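# Fetch the cart into the yellow bay, close the door

## Task

Go to the neighbouring room, get the utility cart and bring it back. Park it in the yellow bay so that each of its four wheels sits fully inside the taped outline, with none on the tape. Its load must still be aboard and nothing may overhang the cart's edges. Then close the sliding door completely. Moving the sliding door violently in either direction fails the task, as does the robot toppling or finishing tilted. The cart, load and door must stay as required on their own, without the robot holding them.

## Robot and tools

ROBOT. A Hello Robot Stretch 3 with one arm. It has a two-wheeled base (0.33 m long, 0.34 m wide), a lift that raises the arm along a mast, and a telescoping arm that reaches out to the robot's right side, not forward. To move the gripper forward or back you must drive the base. On-the-spot turns pivot about the point midway between the drive wheels, 0.05 m behind the front edge. Stowed (arm in, wrist folded) the robot sweeps a 0.28 m radius when turning; an unfolded, level wrist reaches past that circle. The base cannot drive sideways. Loose objects may occasionally be nudged by something other than the robot.

FRAMES. Base frame: origin on the floor between the drive wheels, x forward, y left, z up. hand_pose is reported in it, located where the closed fingertips meet; with all wrist joints at zero its x axis is up, y points back along the arm toward the mast, z toward the robot's rear. The odometry frame is the base frame at the scene start. Heading is positive to the left, range -3.142 to 3.142.

execute_actions. Argument "actions": a list holding one action or nothing (empty list only returns state and images). Argument "cameras": list of "head_camera", "nav_camera", "wrist_camera" or "all"; omitted/null/["all"] gives every camera, [] gives none. The "pictures" line lists the returned images in order. An action may contain:
- "base": exactly one of {"translate_m": d}, a straight drive offset in metres from the current base position, forward positive, -1 to 1; or {"rotate_rad": d}, an in-place turn offset in radians, counter-clockwise (left) positive, -3.2 to 3.2. Offsets count from the base position in the latest reported state.
- "joints": a single object of absolute targets keyed by name: lift_m 0 to 1.1 (arm height); arm_m 0 to 0.52 (extension); wrist_yaw_rad -1.345 to 4.42 (0 along the arm, positive swings toward the front, 3.0 folded over the base); wrist_pitch_rad -1.57 to 0.451 (0 level, negative tips fingers down); wrist_roll_rad -2.911 to 2.911; gripper_m -0.089 to 0.179 (larger is wider; actual fingertip gap is 0.007 m smaller when nearly shut, 0.025 m smaller wide open, zero under 0.007); head_pan_rad -3.953 to 1.73 (0 ahead, positive left, -1.57 along the arm); head_tilt_rad -1.53 to 0.419 (negative down).
- "contact_limits": {"arm_m": effort percent 1 to 100}, stopping the arm motion once its effort reaches that value; lower is gentler, too low halts instantly; values above the maximum are clipped.
Base and joint motions start together. Anything left out may still be driving toward an earlier target. Unknown keys or out-of-range numbers make the whole call rejected with no motion. If a result reports a stop, later motion calls in that same reply are skipped.

wait: {"seconds": 0 to 10}; commands nothing and returns the same state and images.
zoom_image: {"camera": name, "region": [x0, y0, x1, y1]} in pixels of that camera's latest full image, origin top-left, at most 504 by 504.
finished_scene: {"scene": number}; irreversible, ends the current scene and reports success. Ending a reply without any tool call ends everything.

RESULTS. base_status and joint_status: "done" (for the base, wheels turned the commanded amount, slip included), "off_target" (stopped short, possibly still pushing), "contact_stop", "time_out", "torque_fault" (after these the old target is dropped). Arm and lift contact-stop on firm resistance and then go slack until commanded again; a slack lift may sag under load or keep pressing. Base, wrist and head never contact-stop. A wrist servo overworked for several seconds turns off for 10 s. on_its_own covers uncommanded joints; "held at" is the held target. motor_effort is percent of maximum, positive toward higher values, peak in brackets, with fixed bias and noise; positive wheel effort pushes forward. lidar_m: 12 distances from the base origin, 30-degree sectors starting straight ahead and going counter-clockwise (4th left, 7th behind, 10th right), plane 0.17 m above the floor, 0.15 to 12 m, "-" for nothing; blind to clear objects and the robot, partly blocked by the mast and by the robot when the lift is low. wrist_depth_mm and head_depth_mm: 7x7 median depth grids from the top-left (head grid in the sideways sent image). base_odometry counts wheel turns only; turned_by_wheels and turned_by_imu give rotation since the previous result; base_tilt in degrees (forward, right positive) with a few degrees of fixed bias.

PRACTICE. Fast base travel needs a stowed arm: lift_m under 0.30, arm_m under 0.03, wrist_yaw_rad over 2.54. Fold or unfold the wrist only with lift_m 0.32 to 0.95, wrist_pitch_rad -0.4, roll near 0; after folding, lift may go down to 0.25. Yaw below -0.4 needs pitch -0.5 or lower. To grasp, command gripper_m below the object's width; to let go, command 0.02 or more above the contact value. Pushing into something rigid with the gripper above about 0.45 m, pushing again after a contact_stop, driving while attached to something fixed, or snagging furniture (especially reversing) can tip the robot: back out in small steps, release the contact, and lower lift_m near 0.2 if still leaning. Move the door gently, avoid drops and hard impacts, and leave nothing relying on the robot. The simulation keeps running between calls while the robot holds its last command.

Each tool is called after "Emit:" as name([rows], argument=value, ...), one row to a line, values as JSON.

## Session

Emit:
execute_actions(actions=[])

Scene clock: 0.00 s.
base_odometry: x=+0.000 y=+0.000 heading=+0.000 (m, m, rad; odometry frame)
turned_by_wheels: +0.000 (rad since the last result)
turned_by_imu: +0.000 (rad since the last result)
base_tilt: forward=-2.3 right=+2.3 (deg)
lidar_m: 1.33 1.28 1.08 1.08 1.22 2.00 2.09 1.06 0.96 0.95 1.07 1.34
head_depth_mm: 1200 1194 1195 1210 1221 1216 1220 / 1225 1225 1212 1236 1241 1247 1254 / 1260 1267 1242 1262 1278 1281 1288 / 1299 1303 1292 1298 1317 1319 1332 / 1333 1342 1322 1341 1355 1356 1360 / 1371 1376 1385 1378 1392 1384 1401 / 1413 1423 1434 1438 1430 1436 1445
base_status: not commanded
joint_positions: lift_m=+0.522 arm_m=+0.002 wrist_yaw_rad=+3.058 wrist_pitch_rad=-0.575 wrist_roll_rad=+0.013 gripper_m=+0.037 head_pan_rad=+0.009 head_tilt_rad=+0.007
joint_status: not commanded
motor_effort: left_wheel=+0 right_wheel=+0 lift_m=+21 arm_m=+0 wrist_yaw_rad=+0 wrist_pitch_rad=+8 wrist_roll_rad=+0 gripper_m=+0 head_pan_rad=+0 head_tilt_rad=+3 (%)
hand_pose: x=-0.0044 y=+0.0545 z=+0.5012 quat_wxyz=(+0.230, +0.690, +0.171, +0.665) (m; base frame)
wrist_depth_mm: - - - - - - - / - - - - - - - / - - - - - 994 968 / 933 913 881 886 860 850 831 / 804 805 774 755 756 740 731 / 712 694 708 674 658 666 644 / 632 626 - - 600 586 581
pictures: head_camera (sideways: a quarter turn clockwise sets it upright), nav_camera (sideways: a quarter turn counterclockwise sets it upright), wrist_camera
Images, in order (width x height): head_camera 896x504, nav_camera 672x504, wrist_camera 644x364.

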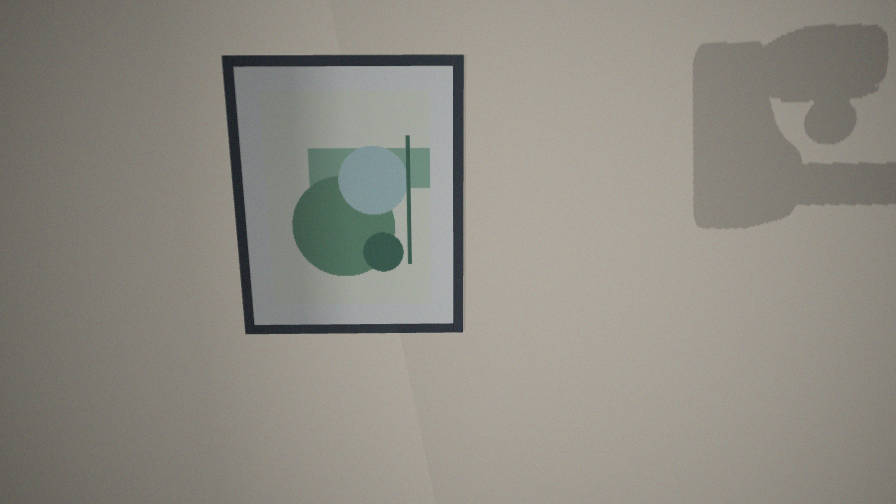

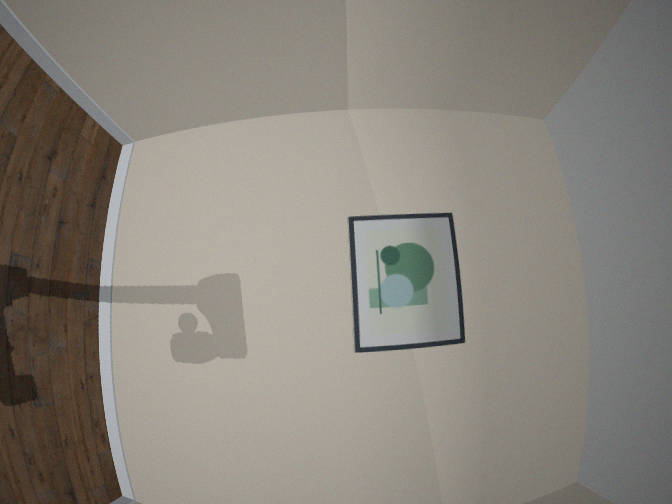

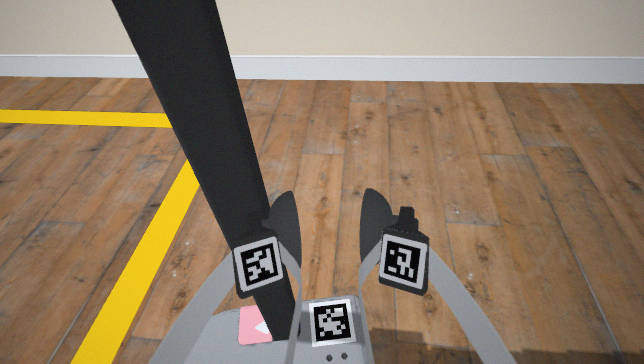

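Emit:
execute_actions([
  {"joints":{"head_pan_rad":1.57,"head_tilt_rad":-0.6}},
], cameras=["head_camera","nav_camera"])

Emit:
execute_actions([
  {"joints":{"head_pan_rad":-3.14,"head_tilt_rad":-0.6}},
], cameras=["head_camera","nav_camera"])

Emit:
execute_actions([
  {"joints":{"head_pan_rad":-1.57,"head_tilt_rad":-0.6}},
], cameras=["head_camera","nav_camera"])

Scene clock: 4.87 s.
base_odometry: x=+0.000 y=+0.000 heading=+0.000 (m, m, rad; odometry frame)
turned_by_wheels: +0.000 (rad since the last result)
turned_by_imu: +0.000 (rad since the last result)
base_tilt: forward=-2.3 right=+2.3 (deg)
lidar_m: 1.33 1.28 1.08 1.07 1.21 2.00 2.10 1.07 0.95 0.95 1.08 1.33
head_depth_mm: 843 931 1039 1165 1347 1420 1203 / 867 956 1066 1202 1388 1421 1209 / 884 980 1090 1235 1439 1433 1214 / 904 1003 1121 1278 1483 1438 1207 / 927 1023 1158 1321 1537 1433 1217 / 940 1055 1187 1353 1576 1434 1245 / 972 1073 1216 1402 1621 1479 -
base_status: not commanded
joint_positions: lift_m=+0.522 arm_m=+0.002 wrist_yaw_rad=+3.058 wrist_pitch_rad=-0.575 wrist_roll_rad=+0.013 gripper_m=+0.037 head_pan_rad=+1.563 head_tilt_rad=-0.592
joint_status: all done
motor_effort: left_wheel=+0(0) right_wheel=+0(0) lift_m=+21(21) arm_m=+1(0) wrist_yaw_rad=+0(0) wrist_pitch_rad=+8(8) wrist_roll_rad=+0(0) gripper_m=+0(0) head_pan_rad=+4(52) head_tilt_rad=-5(41) (%)
hand_pose: x=-0.0044 y=+0.0545 z=+0.5012 quat_wxyz=(+0.230, +0.690, +0.171, +0.665) (m; base frame)
wrist_depth_mm: - - - - - - - / - - - - - - - / - - - - - 980 958 / 929 919 887 880 861 850 827 / 803 787 784 762 753 739 720 / 713 698 702 687 656 657 652 / 629 625 - - 603 590 587
pictures: head_camera (sideways: a quarter turn clockwise sets it upright), nav_camera (sideways: a quarter turn counterclockwise sets it upright)
Images, in order (width x height): head_camera 896x504, nav_camera 672x504.

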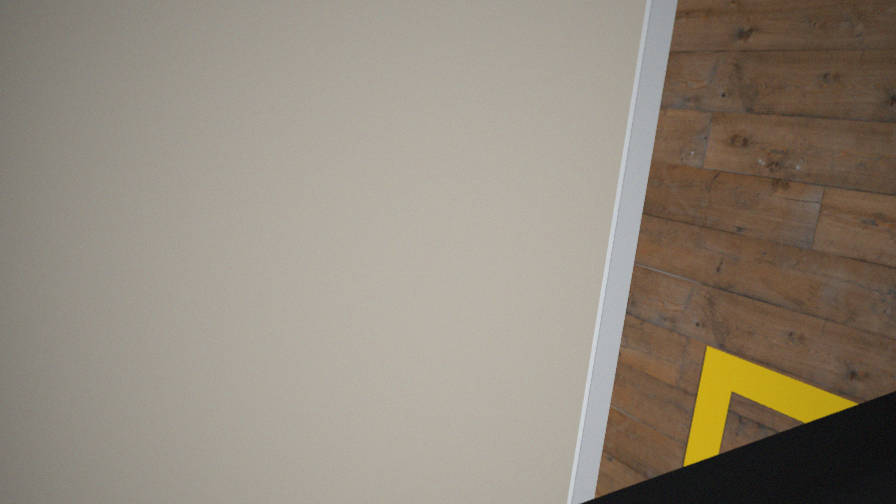

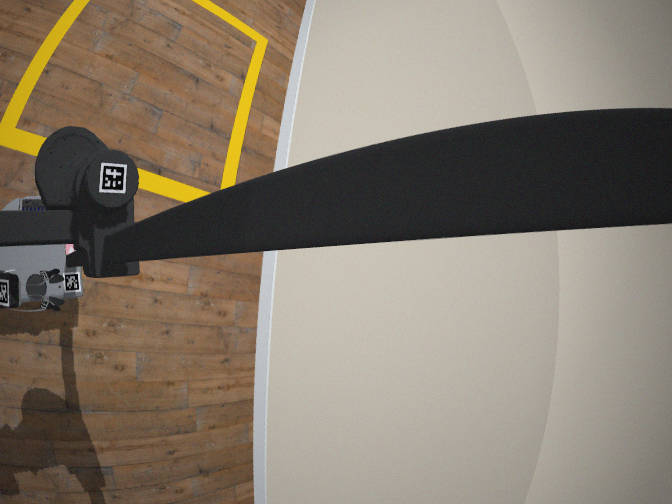

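Scene clock: 7.60 s.
base_odometry: x=+0.000 y=+0.000 heading=+0.000 (m, m, rad; odometry frame)
turned_by_wheels: +0.000 (rad since the last result)
turned_by_imu: +0.000 (rad since the last result)
base_tilt: forward=-2.3 right=+2.4 (deg)
lidar_m: 1.33 1.28 1.08 1.07 1.21 2.00 2.10 1.07 0.95 0.95 1.08 1.34
head_depth_mm: 1972 2144 2385 2182 1712 1420 1199 / 1997 2184 2475 2197 1727 1420 1213 / 2035 2241 2536 2173 1715 1428 1209 / 2099 2334 2610 2228 1750 1431 1215 / 2148 2347 2590 2224 1744 1440 1218 / 1899 1994 2082 2068 1745 1443 1211 / 1549 1474 1581 1652 1661 1450 1222
base_status: not commanded
joint_positions: lift_m=+0.522 arm_m=+0.002 wrist_yaw_rad=+3.058 wrist_pitch_rad=-0.575 wrist_roll_rad=+0.013 gripper_m=+0.037 head_pan_rad=-3.133 head_tilt_rad=-0.592
joint_status: all done
motor_effort: left_wheel=+0(0) right_wheel=-1(1) lift_m=+21(21) arm_m=+1(1) wrist_yaw_rad=+0(0) wrist_pitch_rad=+8(8) wrist_roll_rad=+0(0) gripper_m=+0(1) head_pan_rad=-4(49) head_tilt_rad=-4(5) (%)
hand_pose: x=-0.0044 y=+0.0545 z=+0.5012 quat_wxyz=(+0.230, +0.690, +0.171, +0.665) (m; base frame)
wrist_depth_mm: - - - - - - - / - - - - - - - / - - - - - 984 978 / 938 917 892 880 867 845 842 / 801 794 777 772 755 725 727 / 702 695 705 679 650 655 650 / 624 634 - - 605 588 585
pictures: head_camera (sideways: a quarter turn clockwise sets it upright), nav_camera (sideways: a quarter turn counterclockwise sets it upright)
Images, in order (width x height): head_camera 896x504, nav_camera 672x504.

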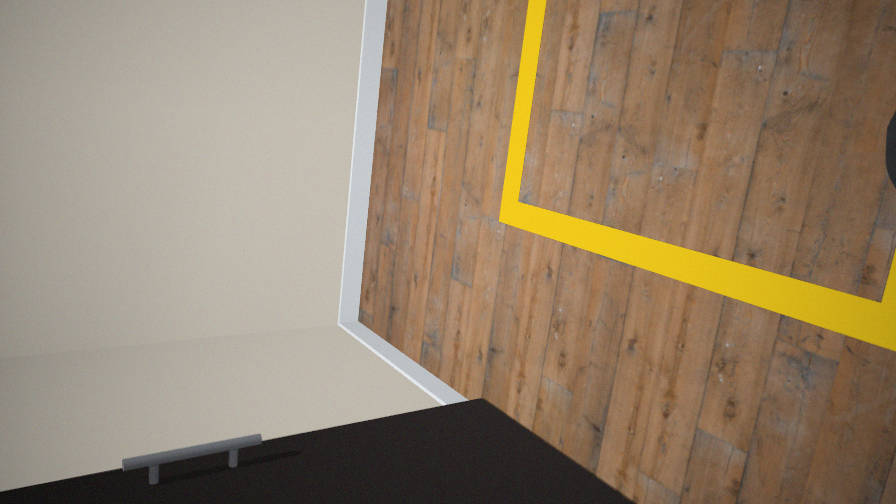

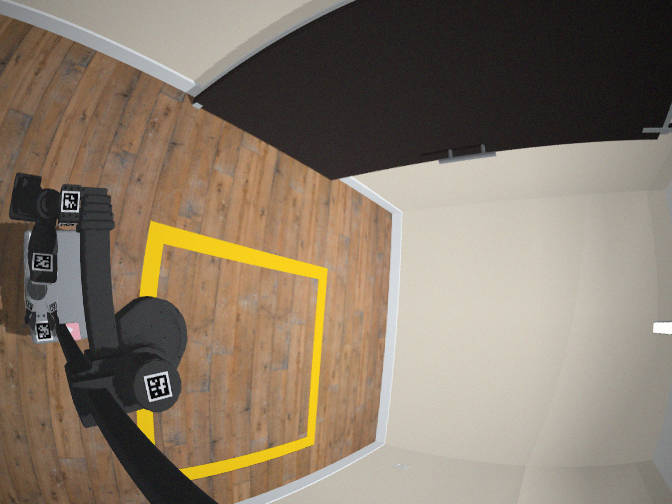

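Scene clock: 8.93 s.
base_odometry: x=+0.000 y=+0.000 heading=+0.000 (m, m, rad; odometry frame)
turned_by_wheels: +0.000 (rad since the last result)
turned_by_imu: +0.000 (rad since the last result)
base_tilt: forward=-2.3 right=+2.3 (deg)
lidar_m: 1.33 1.28 1.08 1.07 1.21 2.01 2.09 1.07 0.96 0.95 1.08 1.34
head_depth_mm: 752 825 918 1036 1186 1341 1206 / 766 848 941 1063 1224 1359 1203 / 780 862 969 1095 1267 1386 1206 / 797 886 992 1131 1308 1441 1211 / 815 911 1021 1157 1358 1430 1219 / 836 929 1050 1202 1412 1437 1221 / 853 955 1084 1251 1468 1443 1221
base_status: not commanded
joint_positions: lift_m=+0.522 arm_m=+0.002 wrist_yaw_rad=+3.058 wrist_pitch_rad=-0.575 wrist_roll_rad=+0.013 gripper_m=+0.037 head_pan_rad=-1.577 head_tilt_rad=-0.592
joint_status: all done
motor_effort: left_wheel=+0(0) right_wheel=-1(1) lift_m=+21(21) arm_m=+1(1) wrist_yaw_rad=+0(0) wrist_pitch_rad=+8(8) wrist_roll_rad=+0(0) gripper_m=+0(0) head_pan_rad=+4(49) head_tilt_rad=-4(4) (%)
hand_pose: x=-0.0044 y=+0.0545 z=+0.5012 quat_wxyz=(+0.230, +0.690, +0.171, +0.665) (m; base frame)
wrist_depth_mm: - - - - - - - / - - - - - - - / - - - - - 988 950 / 939 931 882 866 865 849 828 / 809 784 784 766 752 739 723 / 704 702 717 683 649 659 648 / 633 627 - - 601 589 579
pictures: head_camera (sideways: a quarter turn clockwise sets it upright), nav_camera (sideways: a quarter turn counterclockwise sets it upright)
Images, in order (width x height): head_camera 896x504, nav_camera 672x504.

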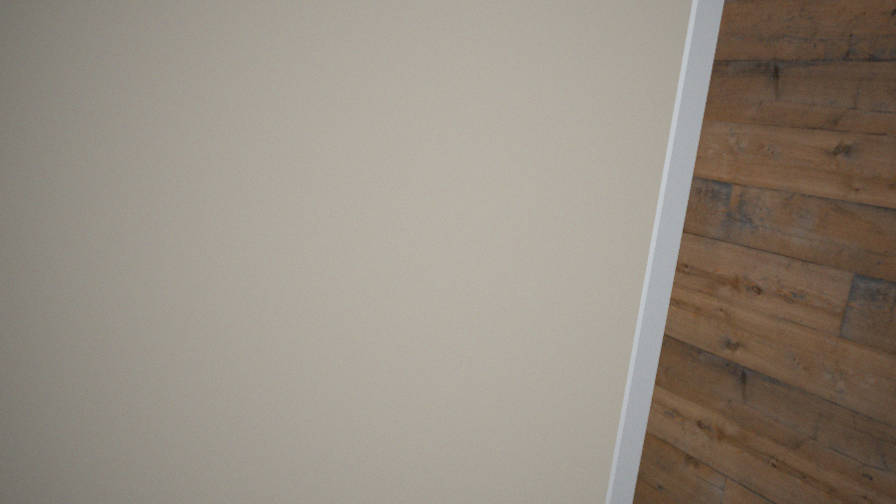

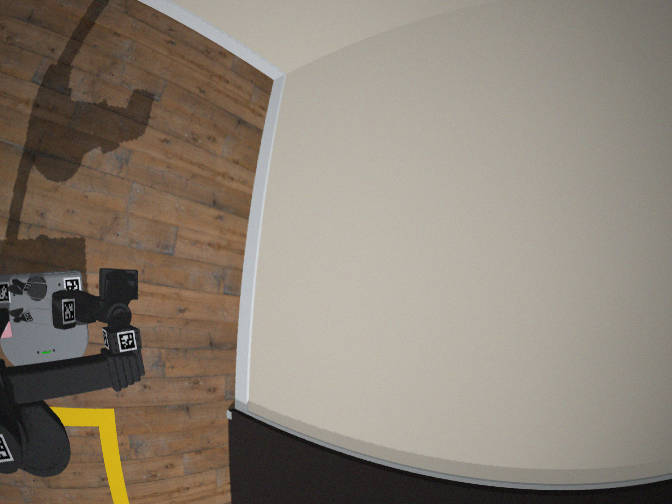

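Emit:
execute_actions([
  {"joints":{"head_pan_rad":-2.3,"head_tilt_rad":-0.1}},
], cameras=["head_camera","nav_camera"])

Scene clock: 15.80 s.
base_odometry: x=+0.000 y=+0.000 heading=+0.000 (m, m, rad; odometry frame)
turned_by_wheels: +0.000 (rad since the last result)
turned_by_imu: +0.000 (rad since the last result)
base_tilt: forward=-2.4 right=+2.4 (deg)
lidar_m: 1.33 1.28 1.08 1.07 1.21 2.00 2.09 1.07 0.96 0.95 1.07 1.34
head_depth_mm: 1068 1107 1134 1172 1202 1241 1292 / 1011 1036 1060 1096 1127 1162 1197 / 949 980 1000 1023 1058 1081 1117 / 918 940 964 996 1022 1046 1081 / 913 932 954 978 1001 1025 1053 / 869 887 907 924 945 969 987 / 831 846 863 883 898 919 939
base_status: not commanded
joint_positions: lift_m=+0.522 arm_m=+0.002 wrist_yaw_rad=+3.058 wrist_pitch_rad=-0.575 wrist_roll_rad=+0.013 gripper_m=+0.037 head_pan_rad=-2.293 head_tilt_rad=-0.112
joint_status: all done
motor_effort: left_wheel=+0(1) right_wheel=+0(1) lift_m=+21(21) arm_m=+1(0) wrist_yaw_rad=-1(0) wrist_pitch_rad=+8(8) wrist_roll_rad=+0(0) gripper_m=+0(0) head_pan_rad=-4(50) head_tilt_rad=+7(41) (%)
hand_pose: x=-0.0044 y=+0.0545 z=+0.5012 quat_wxyz=(+0.230, +0.690, +0.171, +0.665) (m; base frame)
wrist_depth_mm: - - - - - - - / - - - - - - - / - - - - - 993 950 / 942 907 875 882 871 853 825 / 813 794 782 767 757 729 724 / 709 708 713 674 645 661 645 / 631 624 - - 597 587 582
pictures: head_camera (sideways: a quarter turn clockwise sets it upright), nav_camera (sideways: a quarter turn counterclockwise sets it upright)
Images, in order (width x height): head_camera 896x504, nav_camera 672x504.

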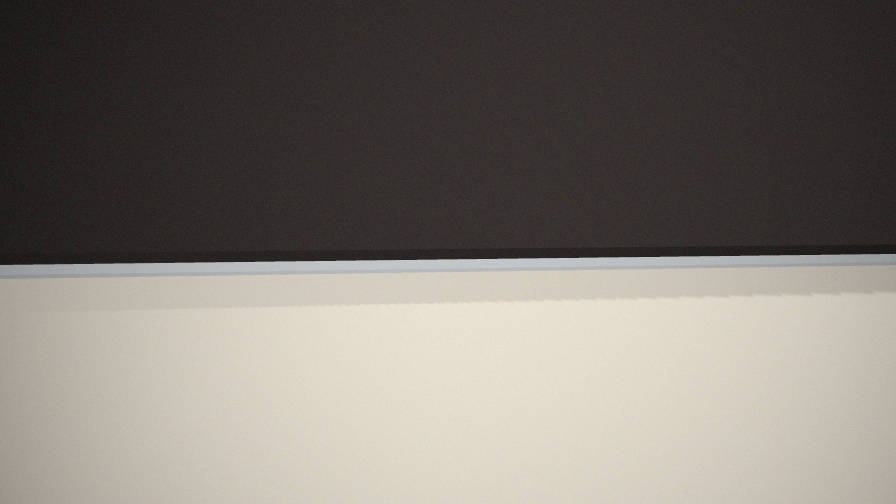

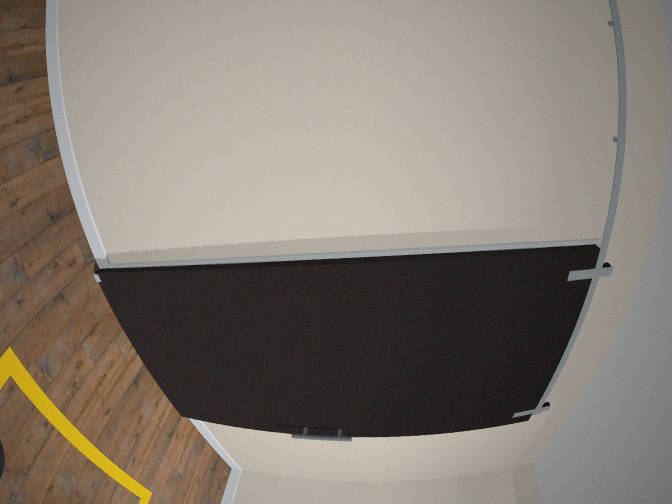

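Emit:
execute_actions([
  {"base":{"rotate_rad":-0.26},"joints":{"head_pan_rad":-2.4,"head_tilt_rad":-0.35}},
], cameras=["head_camera","nav_camera"])

Scene clock: 28.10 s.
base_odometry: x=+0.000 y=+0.000 heading=-0.260 (m, m, rad; odometry frame)
turned_by_wheels: -0.260 (rad since the last result)
turned_by_imu: -0.260 (rad since the last result)
base_tilt: forward=-2.3 right=+2.4 (deg)
lidar_m: 1.33 1.37 1.13 1.08 1.10 1.46 2.44 1.33 1.00 0.95 0.98 1.30
head_depth_mm: 1762 1942 2154 2374 2355 1772 1412 / 1455 1566 1681 1981 2094 1772 1411 / 1269 1359 1449 1561 1697 1723 1426 / 1131 1202 1275 1372 1463 1591 1420 / 1018 1081 1139 1208 1290 1382 1388 / 931 980 1030 1088 1152 1225 1302 / 854 896 939 996 1064 1141 1224
base_status: done
joint_positions: lift_m=+0.522 arm_m=+0.002 wrist_yaw_rad=+3.058 wrist_pitch_rad=-0.575 wrist_roll_rad=+0.013 gripper_m=+0.037 head_pan_rad=-2.393 head_tilt_rad=-0.346
joint_status: all done
motor_effort: left_wheel=+2(4) right_wheel=-3(5) lift_m=+21(21) arm_m=+0(1) wrist_yaw_rad=+0(0) wrist_pitch_rad=+8(8) wrist_roll_rad=+0(0) gripper_m=+0(0) head_pan_rad=-4(17) head_tilt_rad=-3(25) (%)
hand_pose: x=-0.0044 y=+0.0545 z=+0.5012 quat_wxyz=(+0.230, +0.690, +0.171, +0.665) (m; base frame)
wrist_depth_mm: 991 - - - - - - / - - - - - - - / - - - - - 969 969 / 947 928 881 889 861 850 830 / 804 786 786 767 744 750 730 / 709 696 699 674 649 655 646 / 634 630 - - 601 591 582
pictures: head_camera (sideways: a quarter turn clockwise sets it upright), nav_camera (sideways: a quarter turn counterclockwise sets it upright)
Images, in order (width x height): head_camera 896x504, nav_camera 672x504.

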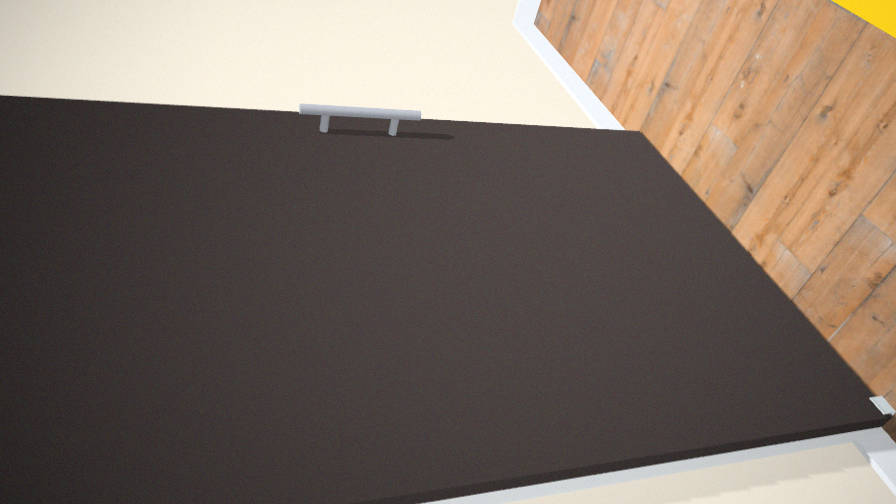

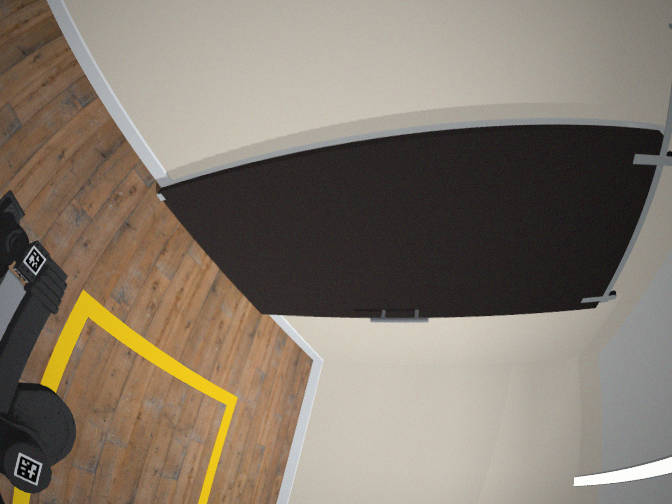

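Emit:
execute_actions([
  {"base":{"translate_m":-1.0},"joints":{"lift_m":0.88,"wrist_pitch_rad":-0.4,"wrist_roll_rad":0,"head_pan_rad":-1.9,"head_tilt_rad":-0.5}},
], cameras=["head_camera","nav_camera"])

Emit:
execute_actions([
  {"base":{"translate_m":-0.35},"joints":{"wrist_yaw_rad":0,"gripper_m":0.12,"head_pan_rad":-1.6,"head_tilt_rad":-0.5}},
])

Scene clock: 60.20 s.
base_odometry: x=-0.966 y=+0.257 heading=-0.260 (m, m, rad; odometry frame)
turned_by_wheels: +0.000 (rad since the last result)
turned_by_imu: +0.003 (rad since the last result)
base_tilt: forward=-2.4 right=+2.4 (deg)
lidar_m: 2.33 1.53 1.08 1.03 1.06 1.41 1.44 1.48 0.99 0.94 0.96 1.35
head_depth_mm: 972 1061 1189 1330 1519 1541 - / 928 1017 1133 1272 1435 1535 - / 848 928 1003 1120 1279 1449 - / 819 891 976 1080 1214 1378 - / 786 860 940 1034 1149 1293 1324 / 767 828 898 990 1096 1227 1307 / 739 798 867 949 1049 1170 1268
base_status: done
joint_positions: lift_m=+0.879 arm_m=+0.002 wrist_yaw_rad=+3.058 wrist_pitch_rad=-0.418 wrist_roll_rad=+0.004 gripper_m=+0.037 head_pan_rad=-1.907 head_tilt_rad=-0.493
joint_status: all done
motor_effort: left_wheel=+2(3) right_wheel=-2(5) lift_m=+33(35) arm_m=+0(1) wrist_yaw_rad=+0(0) wrist_pitch_rad=+11(13) wrist_roll_rad=-2(4) gripper_m=+0(1) head_pan_rad=+4(42) head_tilt_rad=-4(24) (%)
hand_pose: x=-0.0026 y=+0.0768 z=+0.8918 quat_wxyz=(+0.176, +0.698, +0.118, +0.684) (m; base frame)
wrist_depth_mm: 930 - 988 - - - - / - - - - - - - / - - - - - - - / - - - - - - - / - - - - - - - / - - - - - - - / - - - - - - -
pictures: head_camera (sideways: a quarter turn clockwise sets it upright), nav_camera (sideways: a quarter turn counterclockwise sets it upright)
Images, in order (width x height): head_camera 896x504, nav_camera 672x504.

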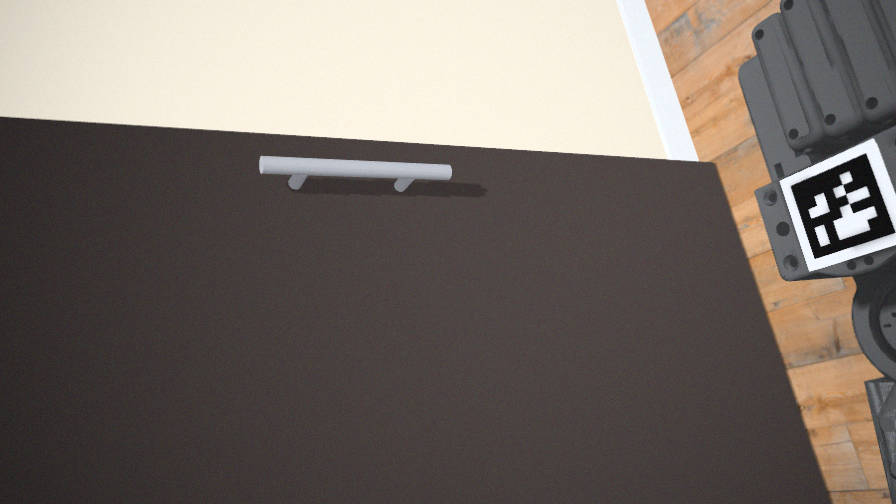

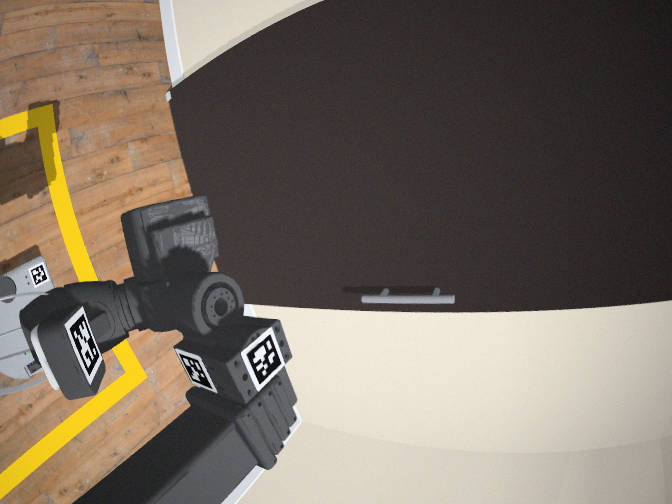

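Scene clock: 65.00 s.
base_odometry: x=-1.305 y=+0.347 heading=-0.260 (m, m, rad; odometry frame)
turned_by_wheels: +0.000 (rad since the last result)
turned_by_imu: +0.001 (rad since the last result)
base_tilt: forward=-2.3 right=+2.3 (deg)
lidar_m: 2.68 1.51 1.07 1.02 1.05 1.14 1.09 1.12 1.06 0.95 0.98 1.37
head_depth_mm: 838 914 1003 1121 1257 1411 - / 834 909 998 1107 1255 1398 1340 / 780 849 922 1050 1175 1335 - / 775 847 928 1024 1158 1296 1296 / 770 838 924 1025 1149 1280 1284 / 767 837 921 1015 1140 1297 1290 / 761 827 911 1009 1127 1290 1293
base_status: done
joint_positions: lift_m=+0.879 arm_m=+0.002 wrist_yaw_rad=+0.002 wrist_pitch_rad=-0.418 wrist_roll_rad=+0.002 gripper_m=+0.120 head_pan_rad=-1.607 head_tilt_rad=-0.493
joint_status: all done
motor_effort: left_wheel=+2(2) right_wheel=-2(5) lift_m=+33(34) arm_m=+0(0) wrist_yaw_rad=-2(5) wrist_pitch_rad=+11(11) wrist_roll_rad=-1(2) gripper_m=+0(95) head_pan_rad=+5(33) head_tilt_rad=-3(2) (%)
hand_pose: x=-0.0211 y=-0.3712 z=+0.8918 quat_wxyz=(+0.691, +0.148, -0.692, -0.147) (m; base frame)
wrist_depth_mm: 632 648 641 657 707 722 733 / 694 700 711 727 790 802 810 / 771 781 789 802 867 893 898 / 863 870 893 906 - - - / 977 980 998 - - - - / - - - - - - - / - - - - - - -
pictures: head_camera (sideways: a quarter turn clockwise sets it upright), nav_camera (sideways: a quarter turn counterclockwise sets it upright), wrist_camera
Images, in order (width x height): head_camera 896x504, nav_camera 672x504, wrist_camera 644x364.

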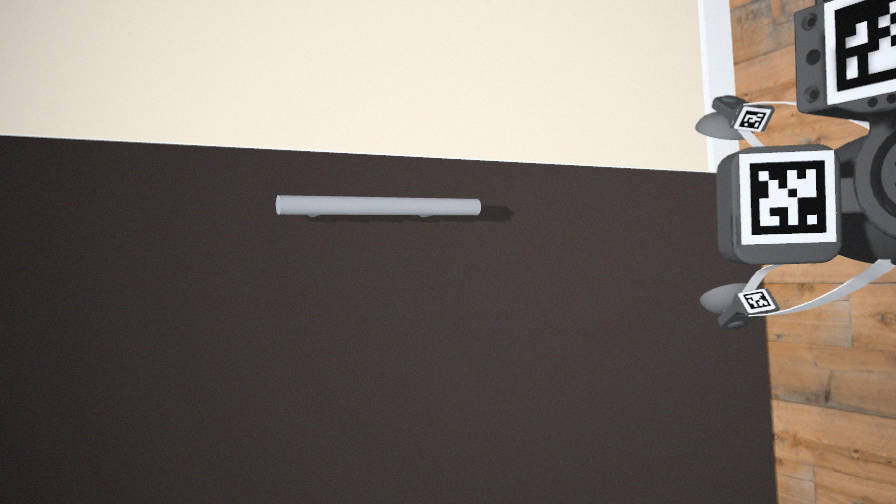

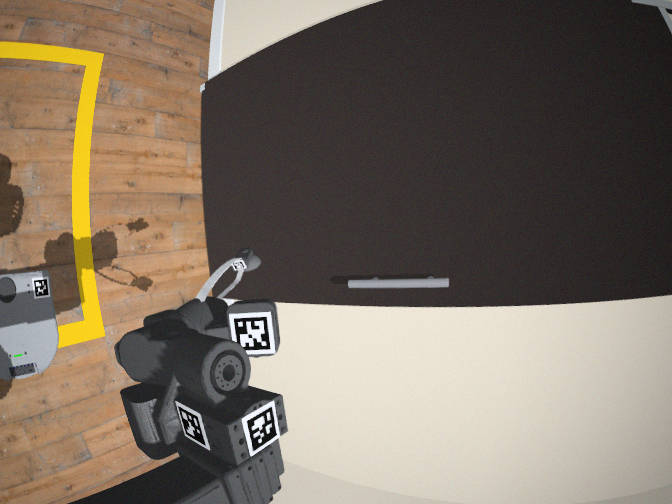

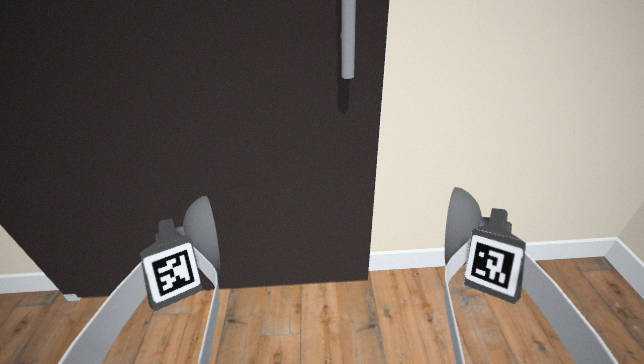

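Emit:
execute_actions([
  {"base":{"translate_m":-0.02},"joints":{"wrist_pitch_rad":0,"lift_m":0.80,"arm_m":0.3,"gripper_m":0.1}},
])

Scene clock: 71.73 s.
base_odometry: x=-1.324 y=+0.352 heading=-0.260 (m, m, rad; odometry frame)
turned_by_wheels: +0.000 (rad since the last result)
turned_by_imu: +0.001 (rad since the last result)
base_tilt: forward=-2.4 right=+2.4 (deg)
lidar_m: 2.70 1.51 1.07 1.02 1.05 1.13 1.07 1.10 1.07 0.95 0.98 1.30
head_depth_mm: 839 916 1000 1117 1249 - - / 832 910 994 1109 - 1403 1270 / 790 863 947 1052 - 1390 1277 / 779 846 918 1014 1176 1328 1285 / 773 842 921 1024 1154 1309 1297 / 769 836 917 1019 1138 1296 1277 / 762 833 917 1012 1132 1281 1287
base_status: done
joint_positions: lift_m=+0.801 arm_m=+0.300 wrist_yaw_rad=+0.001 wrist_pitch_rad=-0.021 wrist_roll_rad=+0.002 gripper_m=+0.100 head_pan_rad=-1.607 head_tilt_rad=-0.494
joint_status: all done
motor_effort: left_wheel=+1(3) right_wheel=-1(4) lift_m=+7(30) arm_m=+4(4) wrist_yaw_rad=-1(2) wrist_pitch_rad=+13(13) wrist_roll_rad=-1(1) gripper_m=+0(83) head_pan_rad=+5(5) head_tilt_rad=-4(4) (%)
hand_pose: x=-0.0212 y=-0.7004 z=+0.9100 quat_wxyz=(+0.707, +0.008, -0.708, -0.007) (m; base frame)
wrist_depth_mm: 370 375 377 378 392 436 442 / 389 387 391 391 403 459 462 / 402 405 410 406 467 476 484 / 418 425 426 425 487 498 499 / 433 440 445 440 457 517 523 / 457 462 469 469 484 548 550 / 479 483 486 489 559 574 580
pictures: head_camera (sideways: a quarter turn clockwise sets it upright), nav_camera (sideways: a quarter turn counterclockwise sets it upright), wrist_camera
Images, in order (width x height): head_camera 896x504, nav_camera 672x504, wrist_camera 644x364.

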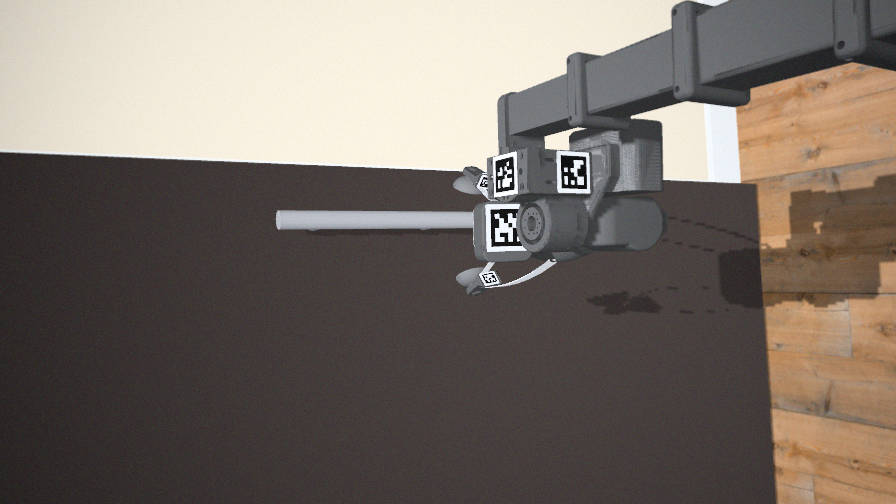

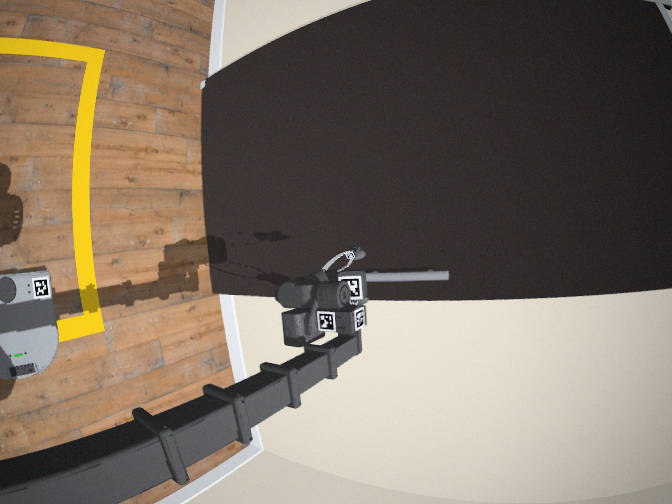

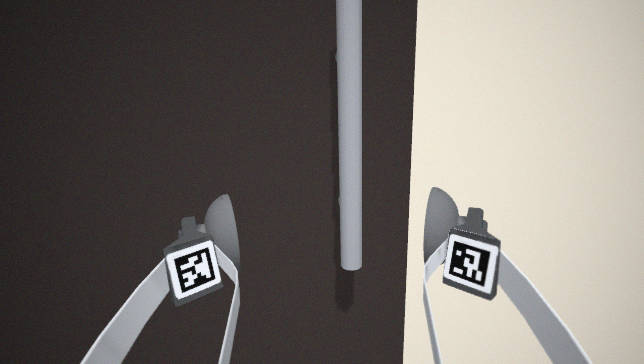

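Emit:
execute_actions([
  {"base":{"translate_m":-0.015},"joints":{"arm_m":0.42}},
], cameras=["head_camera","wrist_camera"])

Scene clock: 82.07 s.
base_odometry: x=-1.339 y=+0.356 heading=-0.259 (m, m, rad; odometry frame)
turned_by_wheels: +0.000 (rad since the last result)
turned_by_imu: +0.001 (rad since the last result)
base_tilt: forward=-2.4 right=+2.4 (deg)
lidar_m: 2.71 1.51 1.07 1.02 1.04 1.11 1.06 1.09 1.06 0.96 0.98 1.31
head_depth_mm: 836 918 1007 1114 1242 - - / 836 912 1000 1090 - 1428 1276 / 795 873 960 1030 1247 1387 1282 / 778 845 902 997 1177 1313 1277 / 770 839 922 1023 1150 1303 1285 / 769 839 918 1014 1143 1292 1292 / 763 834 914 1011 1135 1284 1297
base_status: done
joint_positions: lift_m=+0.801 arm_m=+0.420 wrist_yaw_rad=+0.001 wrist_pitch_rad=-0.021 wrist_roll_rad=+0.002 gripper_m=+0.100 head_pan_rad=-1.607 head_tilt_rad=-0.494
joint_status: all done
motor_effort: left_wheel=+1(1) right_wheel=-2(6) lift_m=+8(8) arm_m=+4(4) wrist_yaw_rad=-1(1) wrist_pitch_rad=+13(13) wrist_roll_rad=-1(1) gripper_m=+0(0) head_pan_rad=+3(5) head_tilt_rad=-4(4) (%)
hand_pose: x=-0.0212 y=-0.8204 z=+0.9101 quat_wxyz=(+0.707, +0.008, -0.708, -0.007) (m; base frame)
wrist_depth_mm: 262 266 268 265 272 325 329 / 273 275 277 276 283 340 342 / 284 285 287 290 297 355 357 / 295 299 301 302 309 368 375 / 311 310 315 313 321 386 391 / 323 324 331 329 340 406 408 / 339 342 346 349 360 427 429
pictures: head_camera (sideways: a quarter turn clockwise sets it upright), wrist_camera
Images, in order (width x height): head_camera 896x504, wrist_camera 644x364.

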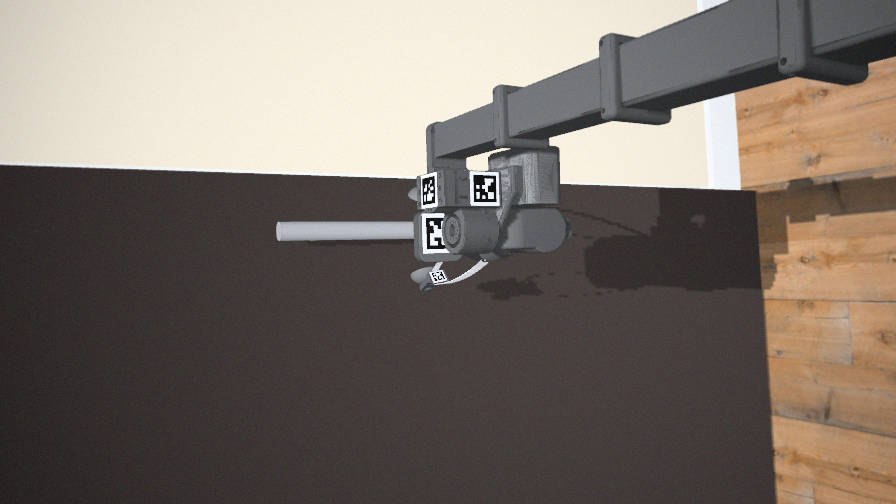

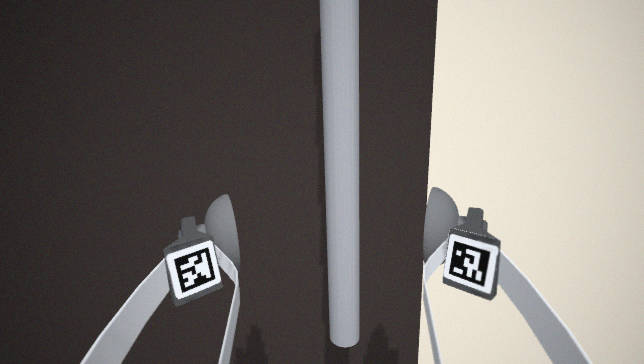

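Emit:
execute_actions([
  {"joints":{"arm_m":0.50},"contact_limits":{"arm_m":15}},
], cameras=["head_camera","wrist_camera"])

Scene clock: 88.73 s.
base_odometry: x=-1.339 y=+0.356 heading=-0.259 (m, m, rad; odometry frame)
turned_by_wheels: +0.000 (rad since the last result)
turned_by_imu: +0.001 (rad since the last result)
base_tilt: forward=-2.4 right=+2.4 (deg)
lidar_m: 2.71 1.51 1.07 1.02 1.04 1.11 1.06 1.09 1.06 0.95 0.98 1.31
head_depth_mm: 838 918 1002 1120 1235 - - / 830 909 1000 1093 - 1417 1276 / 799 871 963 - 1215 1389 1275 / 776 847 904 1046 1162 1325 1278 / 774 841 925 1022 1149 1302 1285 / 769 837 923 1019 1142 1296 1283 / 762 831 910 1009 1133 1282 1287
base_status: not commanded
joint_positions: lift_m=+0.801 arm_m=+0.500 wrist_yaw_rad=+0.001 wrist_pitch_rad=-0.021 wrist_roll_rad=+0.002 gripper_m=+0.100 head_pan_rad=-1.607 head_tilt_rad=-0.494
joint_status: all done
motor_effort: left_wheel=+2(1) right_wheel=-2(1) lift_m=+8(7) arm_m=+4(5) wrist_yaw_rad=-1(1) wrist_pitch_rad=+13(13) wrist_roll_rad=-2(1) gripper_m=-1(0) head_pan_rad=+5(5) head_tilt_rad=-3(4) (%)
contact_limits: arm_m 15 (drawing in: default 24, maximum 40; extending or still: default 35, maximum 56)
hand_pose: x=-0.0212 y=-0.9004 z=+0.9101 quat_wxyz=(+0.707, +0.008, -0.708, -0.007) (m; base frame)
wrist_depth_mm: 191 192 194 137 196 251 252 / 199 199 201 144 204 262 263 / 206 208 210 154 213 271 276 / 214 216 218 217 221 285 288 / 223 226 228 226 231 297 301 / 234 235 241 236 244 314 314 / 246 248 252 249 257 329 332
pictures: head_camera (sideways: a quarter turn clockwise sets it upright), wrist_camera
Images, in order (width x height): head_camera 896x504, wrist_camera 644x364.

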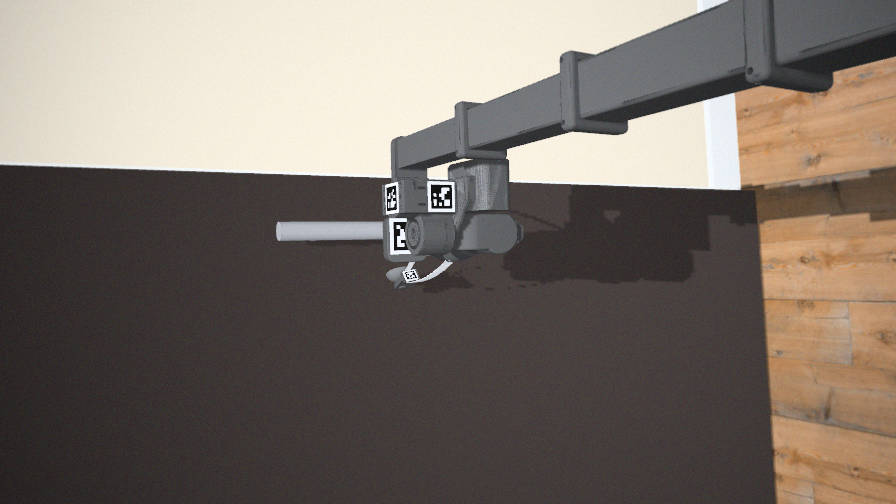

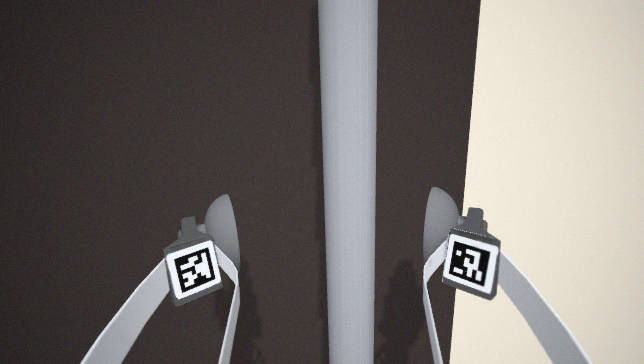

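Emit:
execute_actions([
  {"joints":{"gripper_m":0.02}},
], cameras=["head_camera","wrist_camera"])

Emit:
execute_actions([
  {"base":{"translate_m":0.1}},
], cameras=["head_camera","wrist_camera"])

Scene clock: 92.10 s.
base_odometry: x=-1.339 y=+0.356 heading=-0.260 (m, m, rad; odometry frame)
turned_by_wheels: -0.001 (rad since the last result)
turned_by_imu: +0.000 (rad since the last result)
base_tilt: forward=-2.4 right=+2.4 (deg)
lidar_m: 2.71 1.51 1.07 1.02 1.04 1.11 1.06 1.09 1.06 0.95 0.98 1.31
head_depth_mm: 840 912 1004 1119 1246 - - / 834 910 1000 1098 - 1416 1273 / 798 876 956 - 1209 1385 1279 / 777 845 904 1029 1156 1318 1290 / 773 840 924 1021 1146 1309 1289 / 767 837 919 1013 1137 1296 1283 / 761 831 916 1012 1130 1284 1291
base_status: not commanded
joint_positions: lift_m=+0.801 arm_m=+0.500 wrist_yaw_rad=-0.020 wrist_pitch_rad=-0.021 wrist_roll_rad=+0.002 gripper_m=+0.020 head_pan_rad=-1.607 head_tilt_rad=-0.494
joint_status: all done
on_its_own: wrist_yaw_rad is at rest, and its effort (+26) is outside its rest range (-12 to +12)
motor_effort: left_wheel=-4(4) right_wheel=+8(8) lift_m=+7(8) arm_m=+4(3) wrist_yaw_rad=+26(26) wrist_pitch_rad=+13(13) wrist_roll_rad=-1(1) gripper_m=-6(95) head_pan_rad=+4(5) head_tilt_rad=-4(3) (%)
hand_pose: x=-0.0266 y=-0.9003 z=+0.9100 quat_wxyz=(+0.706, +0.001, -0.708, -0.015) (m; base frame)
wrist_depth_mm: 187 189 191 135 198 255 258 / 194 196 199 141 206 266 270 / 202 205 208 149 215 278 282 / 211 213 217 154 224 289 295 / 221 223 225 156 235 302 307 / 230 232 237 166 248 317 322 / 241 244 249 177 257 335 339
pictures: head_camera (sideways: a quarter turn clockwise sets it upright), wrist_camera
Images, in order (width x height): head_camera 896x504, wrist_camera 644x364.

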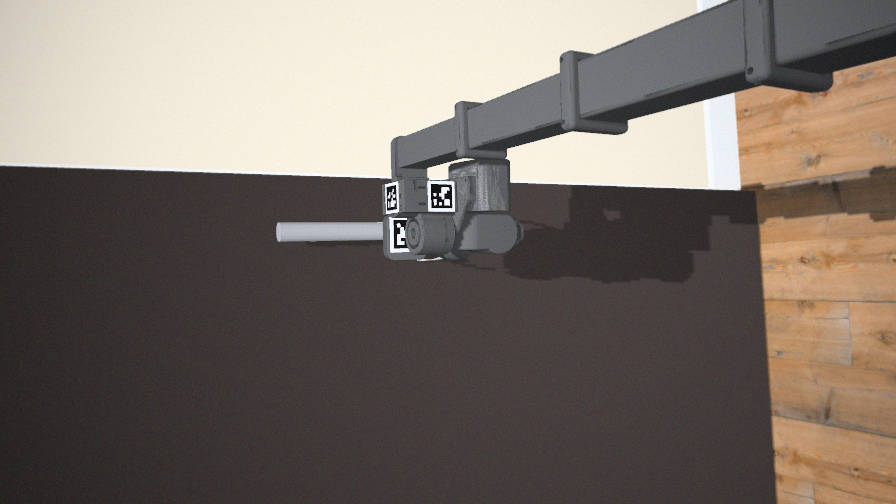

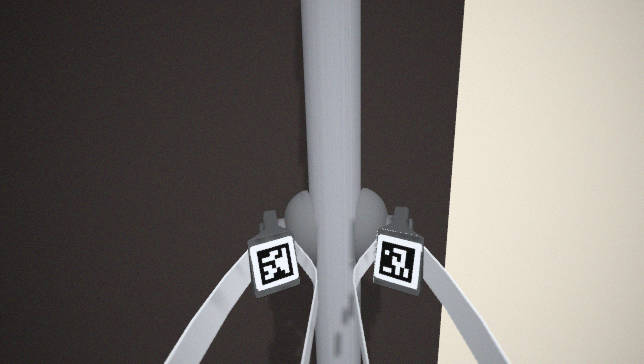

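Scene clock: 94.30 s.
base_odometry: x=-1.242 y=+0.330 heading=-0.260 (m, m, rad; odometry frame)
turned_by_wheels: +0.000 (rad since the last result)
turned_by_imu: -0.004 (rad since the last result)
base_tilt: forward=-2.3 right=+2.4 (deg)
lidar_m: 2.61 1.52 1.07 1.02 1.05 1.22 1.16 1.19 1.06 0.95 0.97 1.29
head_depth_mm: 838 913 1003 1111 1237 - - / 823 895 993 1093 - 1419 1258 / 790 871 955 - 1224 1371 1284 / 774 843 899 1026 1153 1317 1281 / 767 839 920 1023 1144 1301 1279 / 767 832 915 1014 1139 1294 1280 / 760 827 912 1010 1125 1281 1285
base_status: done
joint_positions: lift_m=+0.801 arm_m=+0.500 wrist_yaw_rad=-0.055 wrist_pitch_rad=-0.022 wrist_roll_rad=+0.002 gripper_m=+0.020 head_pan_rad=-1.607 head_tilt_rad=-0.494
joint_status: not commanded
on_its_own: wrist_yaw_rad is held at -0.074, not at your +0.000, by its stall guard, which is not easing now; wrist_yaw_rad is at rest, and its effort (-25) is outside its rest range (-12 to +12)
motor_effort: left_wheel=+5(19) right_wheel=-10(35) lift_m=+8(7) arm_m=+4(4) wrist_yaw_rad=-25(90) wrist_pitch_rad=+14(14) wrist_roll_rad=-1(2) gripper_m=-5(18) head_pan_rad=+4(5) head_tilt_rad=-3(4) (%)
hand_pose: x=-0.0354 y=-0.9000 z=+0.9097 quat_wxyz=(+0.706, -0.011, -0.708, -0.028) (m; base frame)
wrist_depth_mm: 182 184 189 132 198 247 264 / 188 191 196 138 206 256 275 / 195 199 203 145 214 268 287 / 203 207 212 149 223 282 301 / 210 215 220 153 304 293 316 / 221 225 232 164 249 308 332 / 231 235 243 174 259 332 350
pictures: head_camera (sideways: a quarter turn clockwise sets it upright), wrist_camera
Images, in order (width x height): head_camera 896x504, wrist_camera 644x364.

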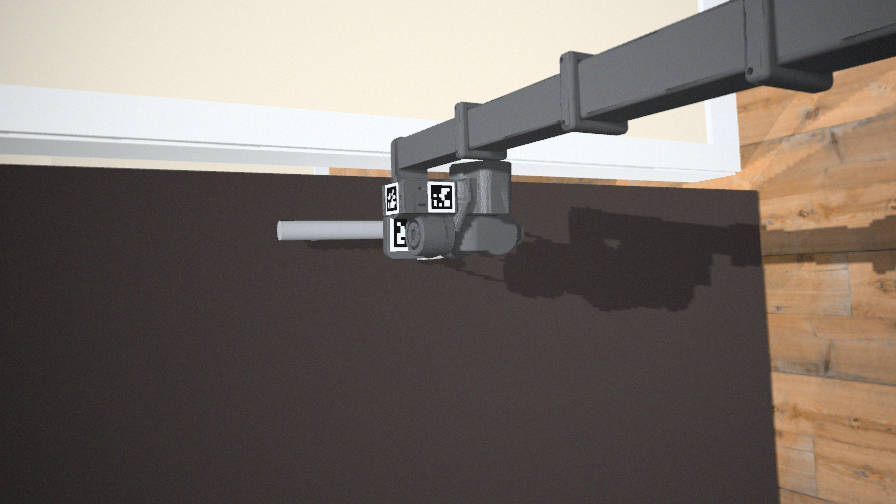

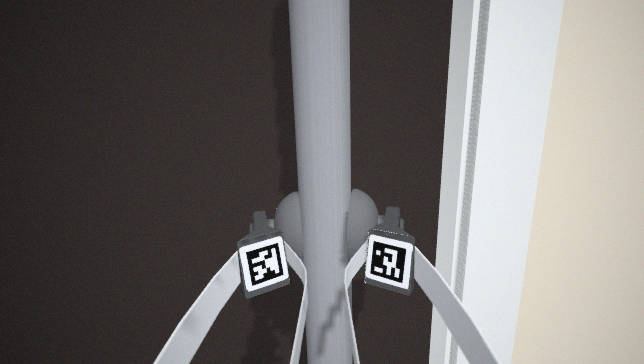

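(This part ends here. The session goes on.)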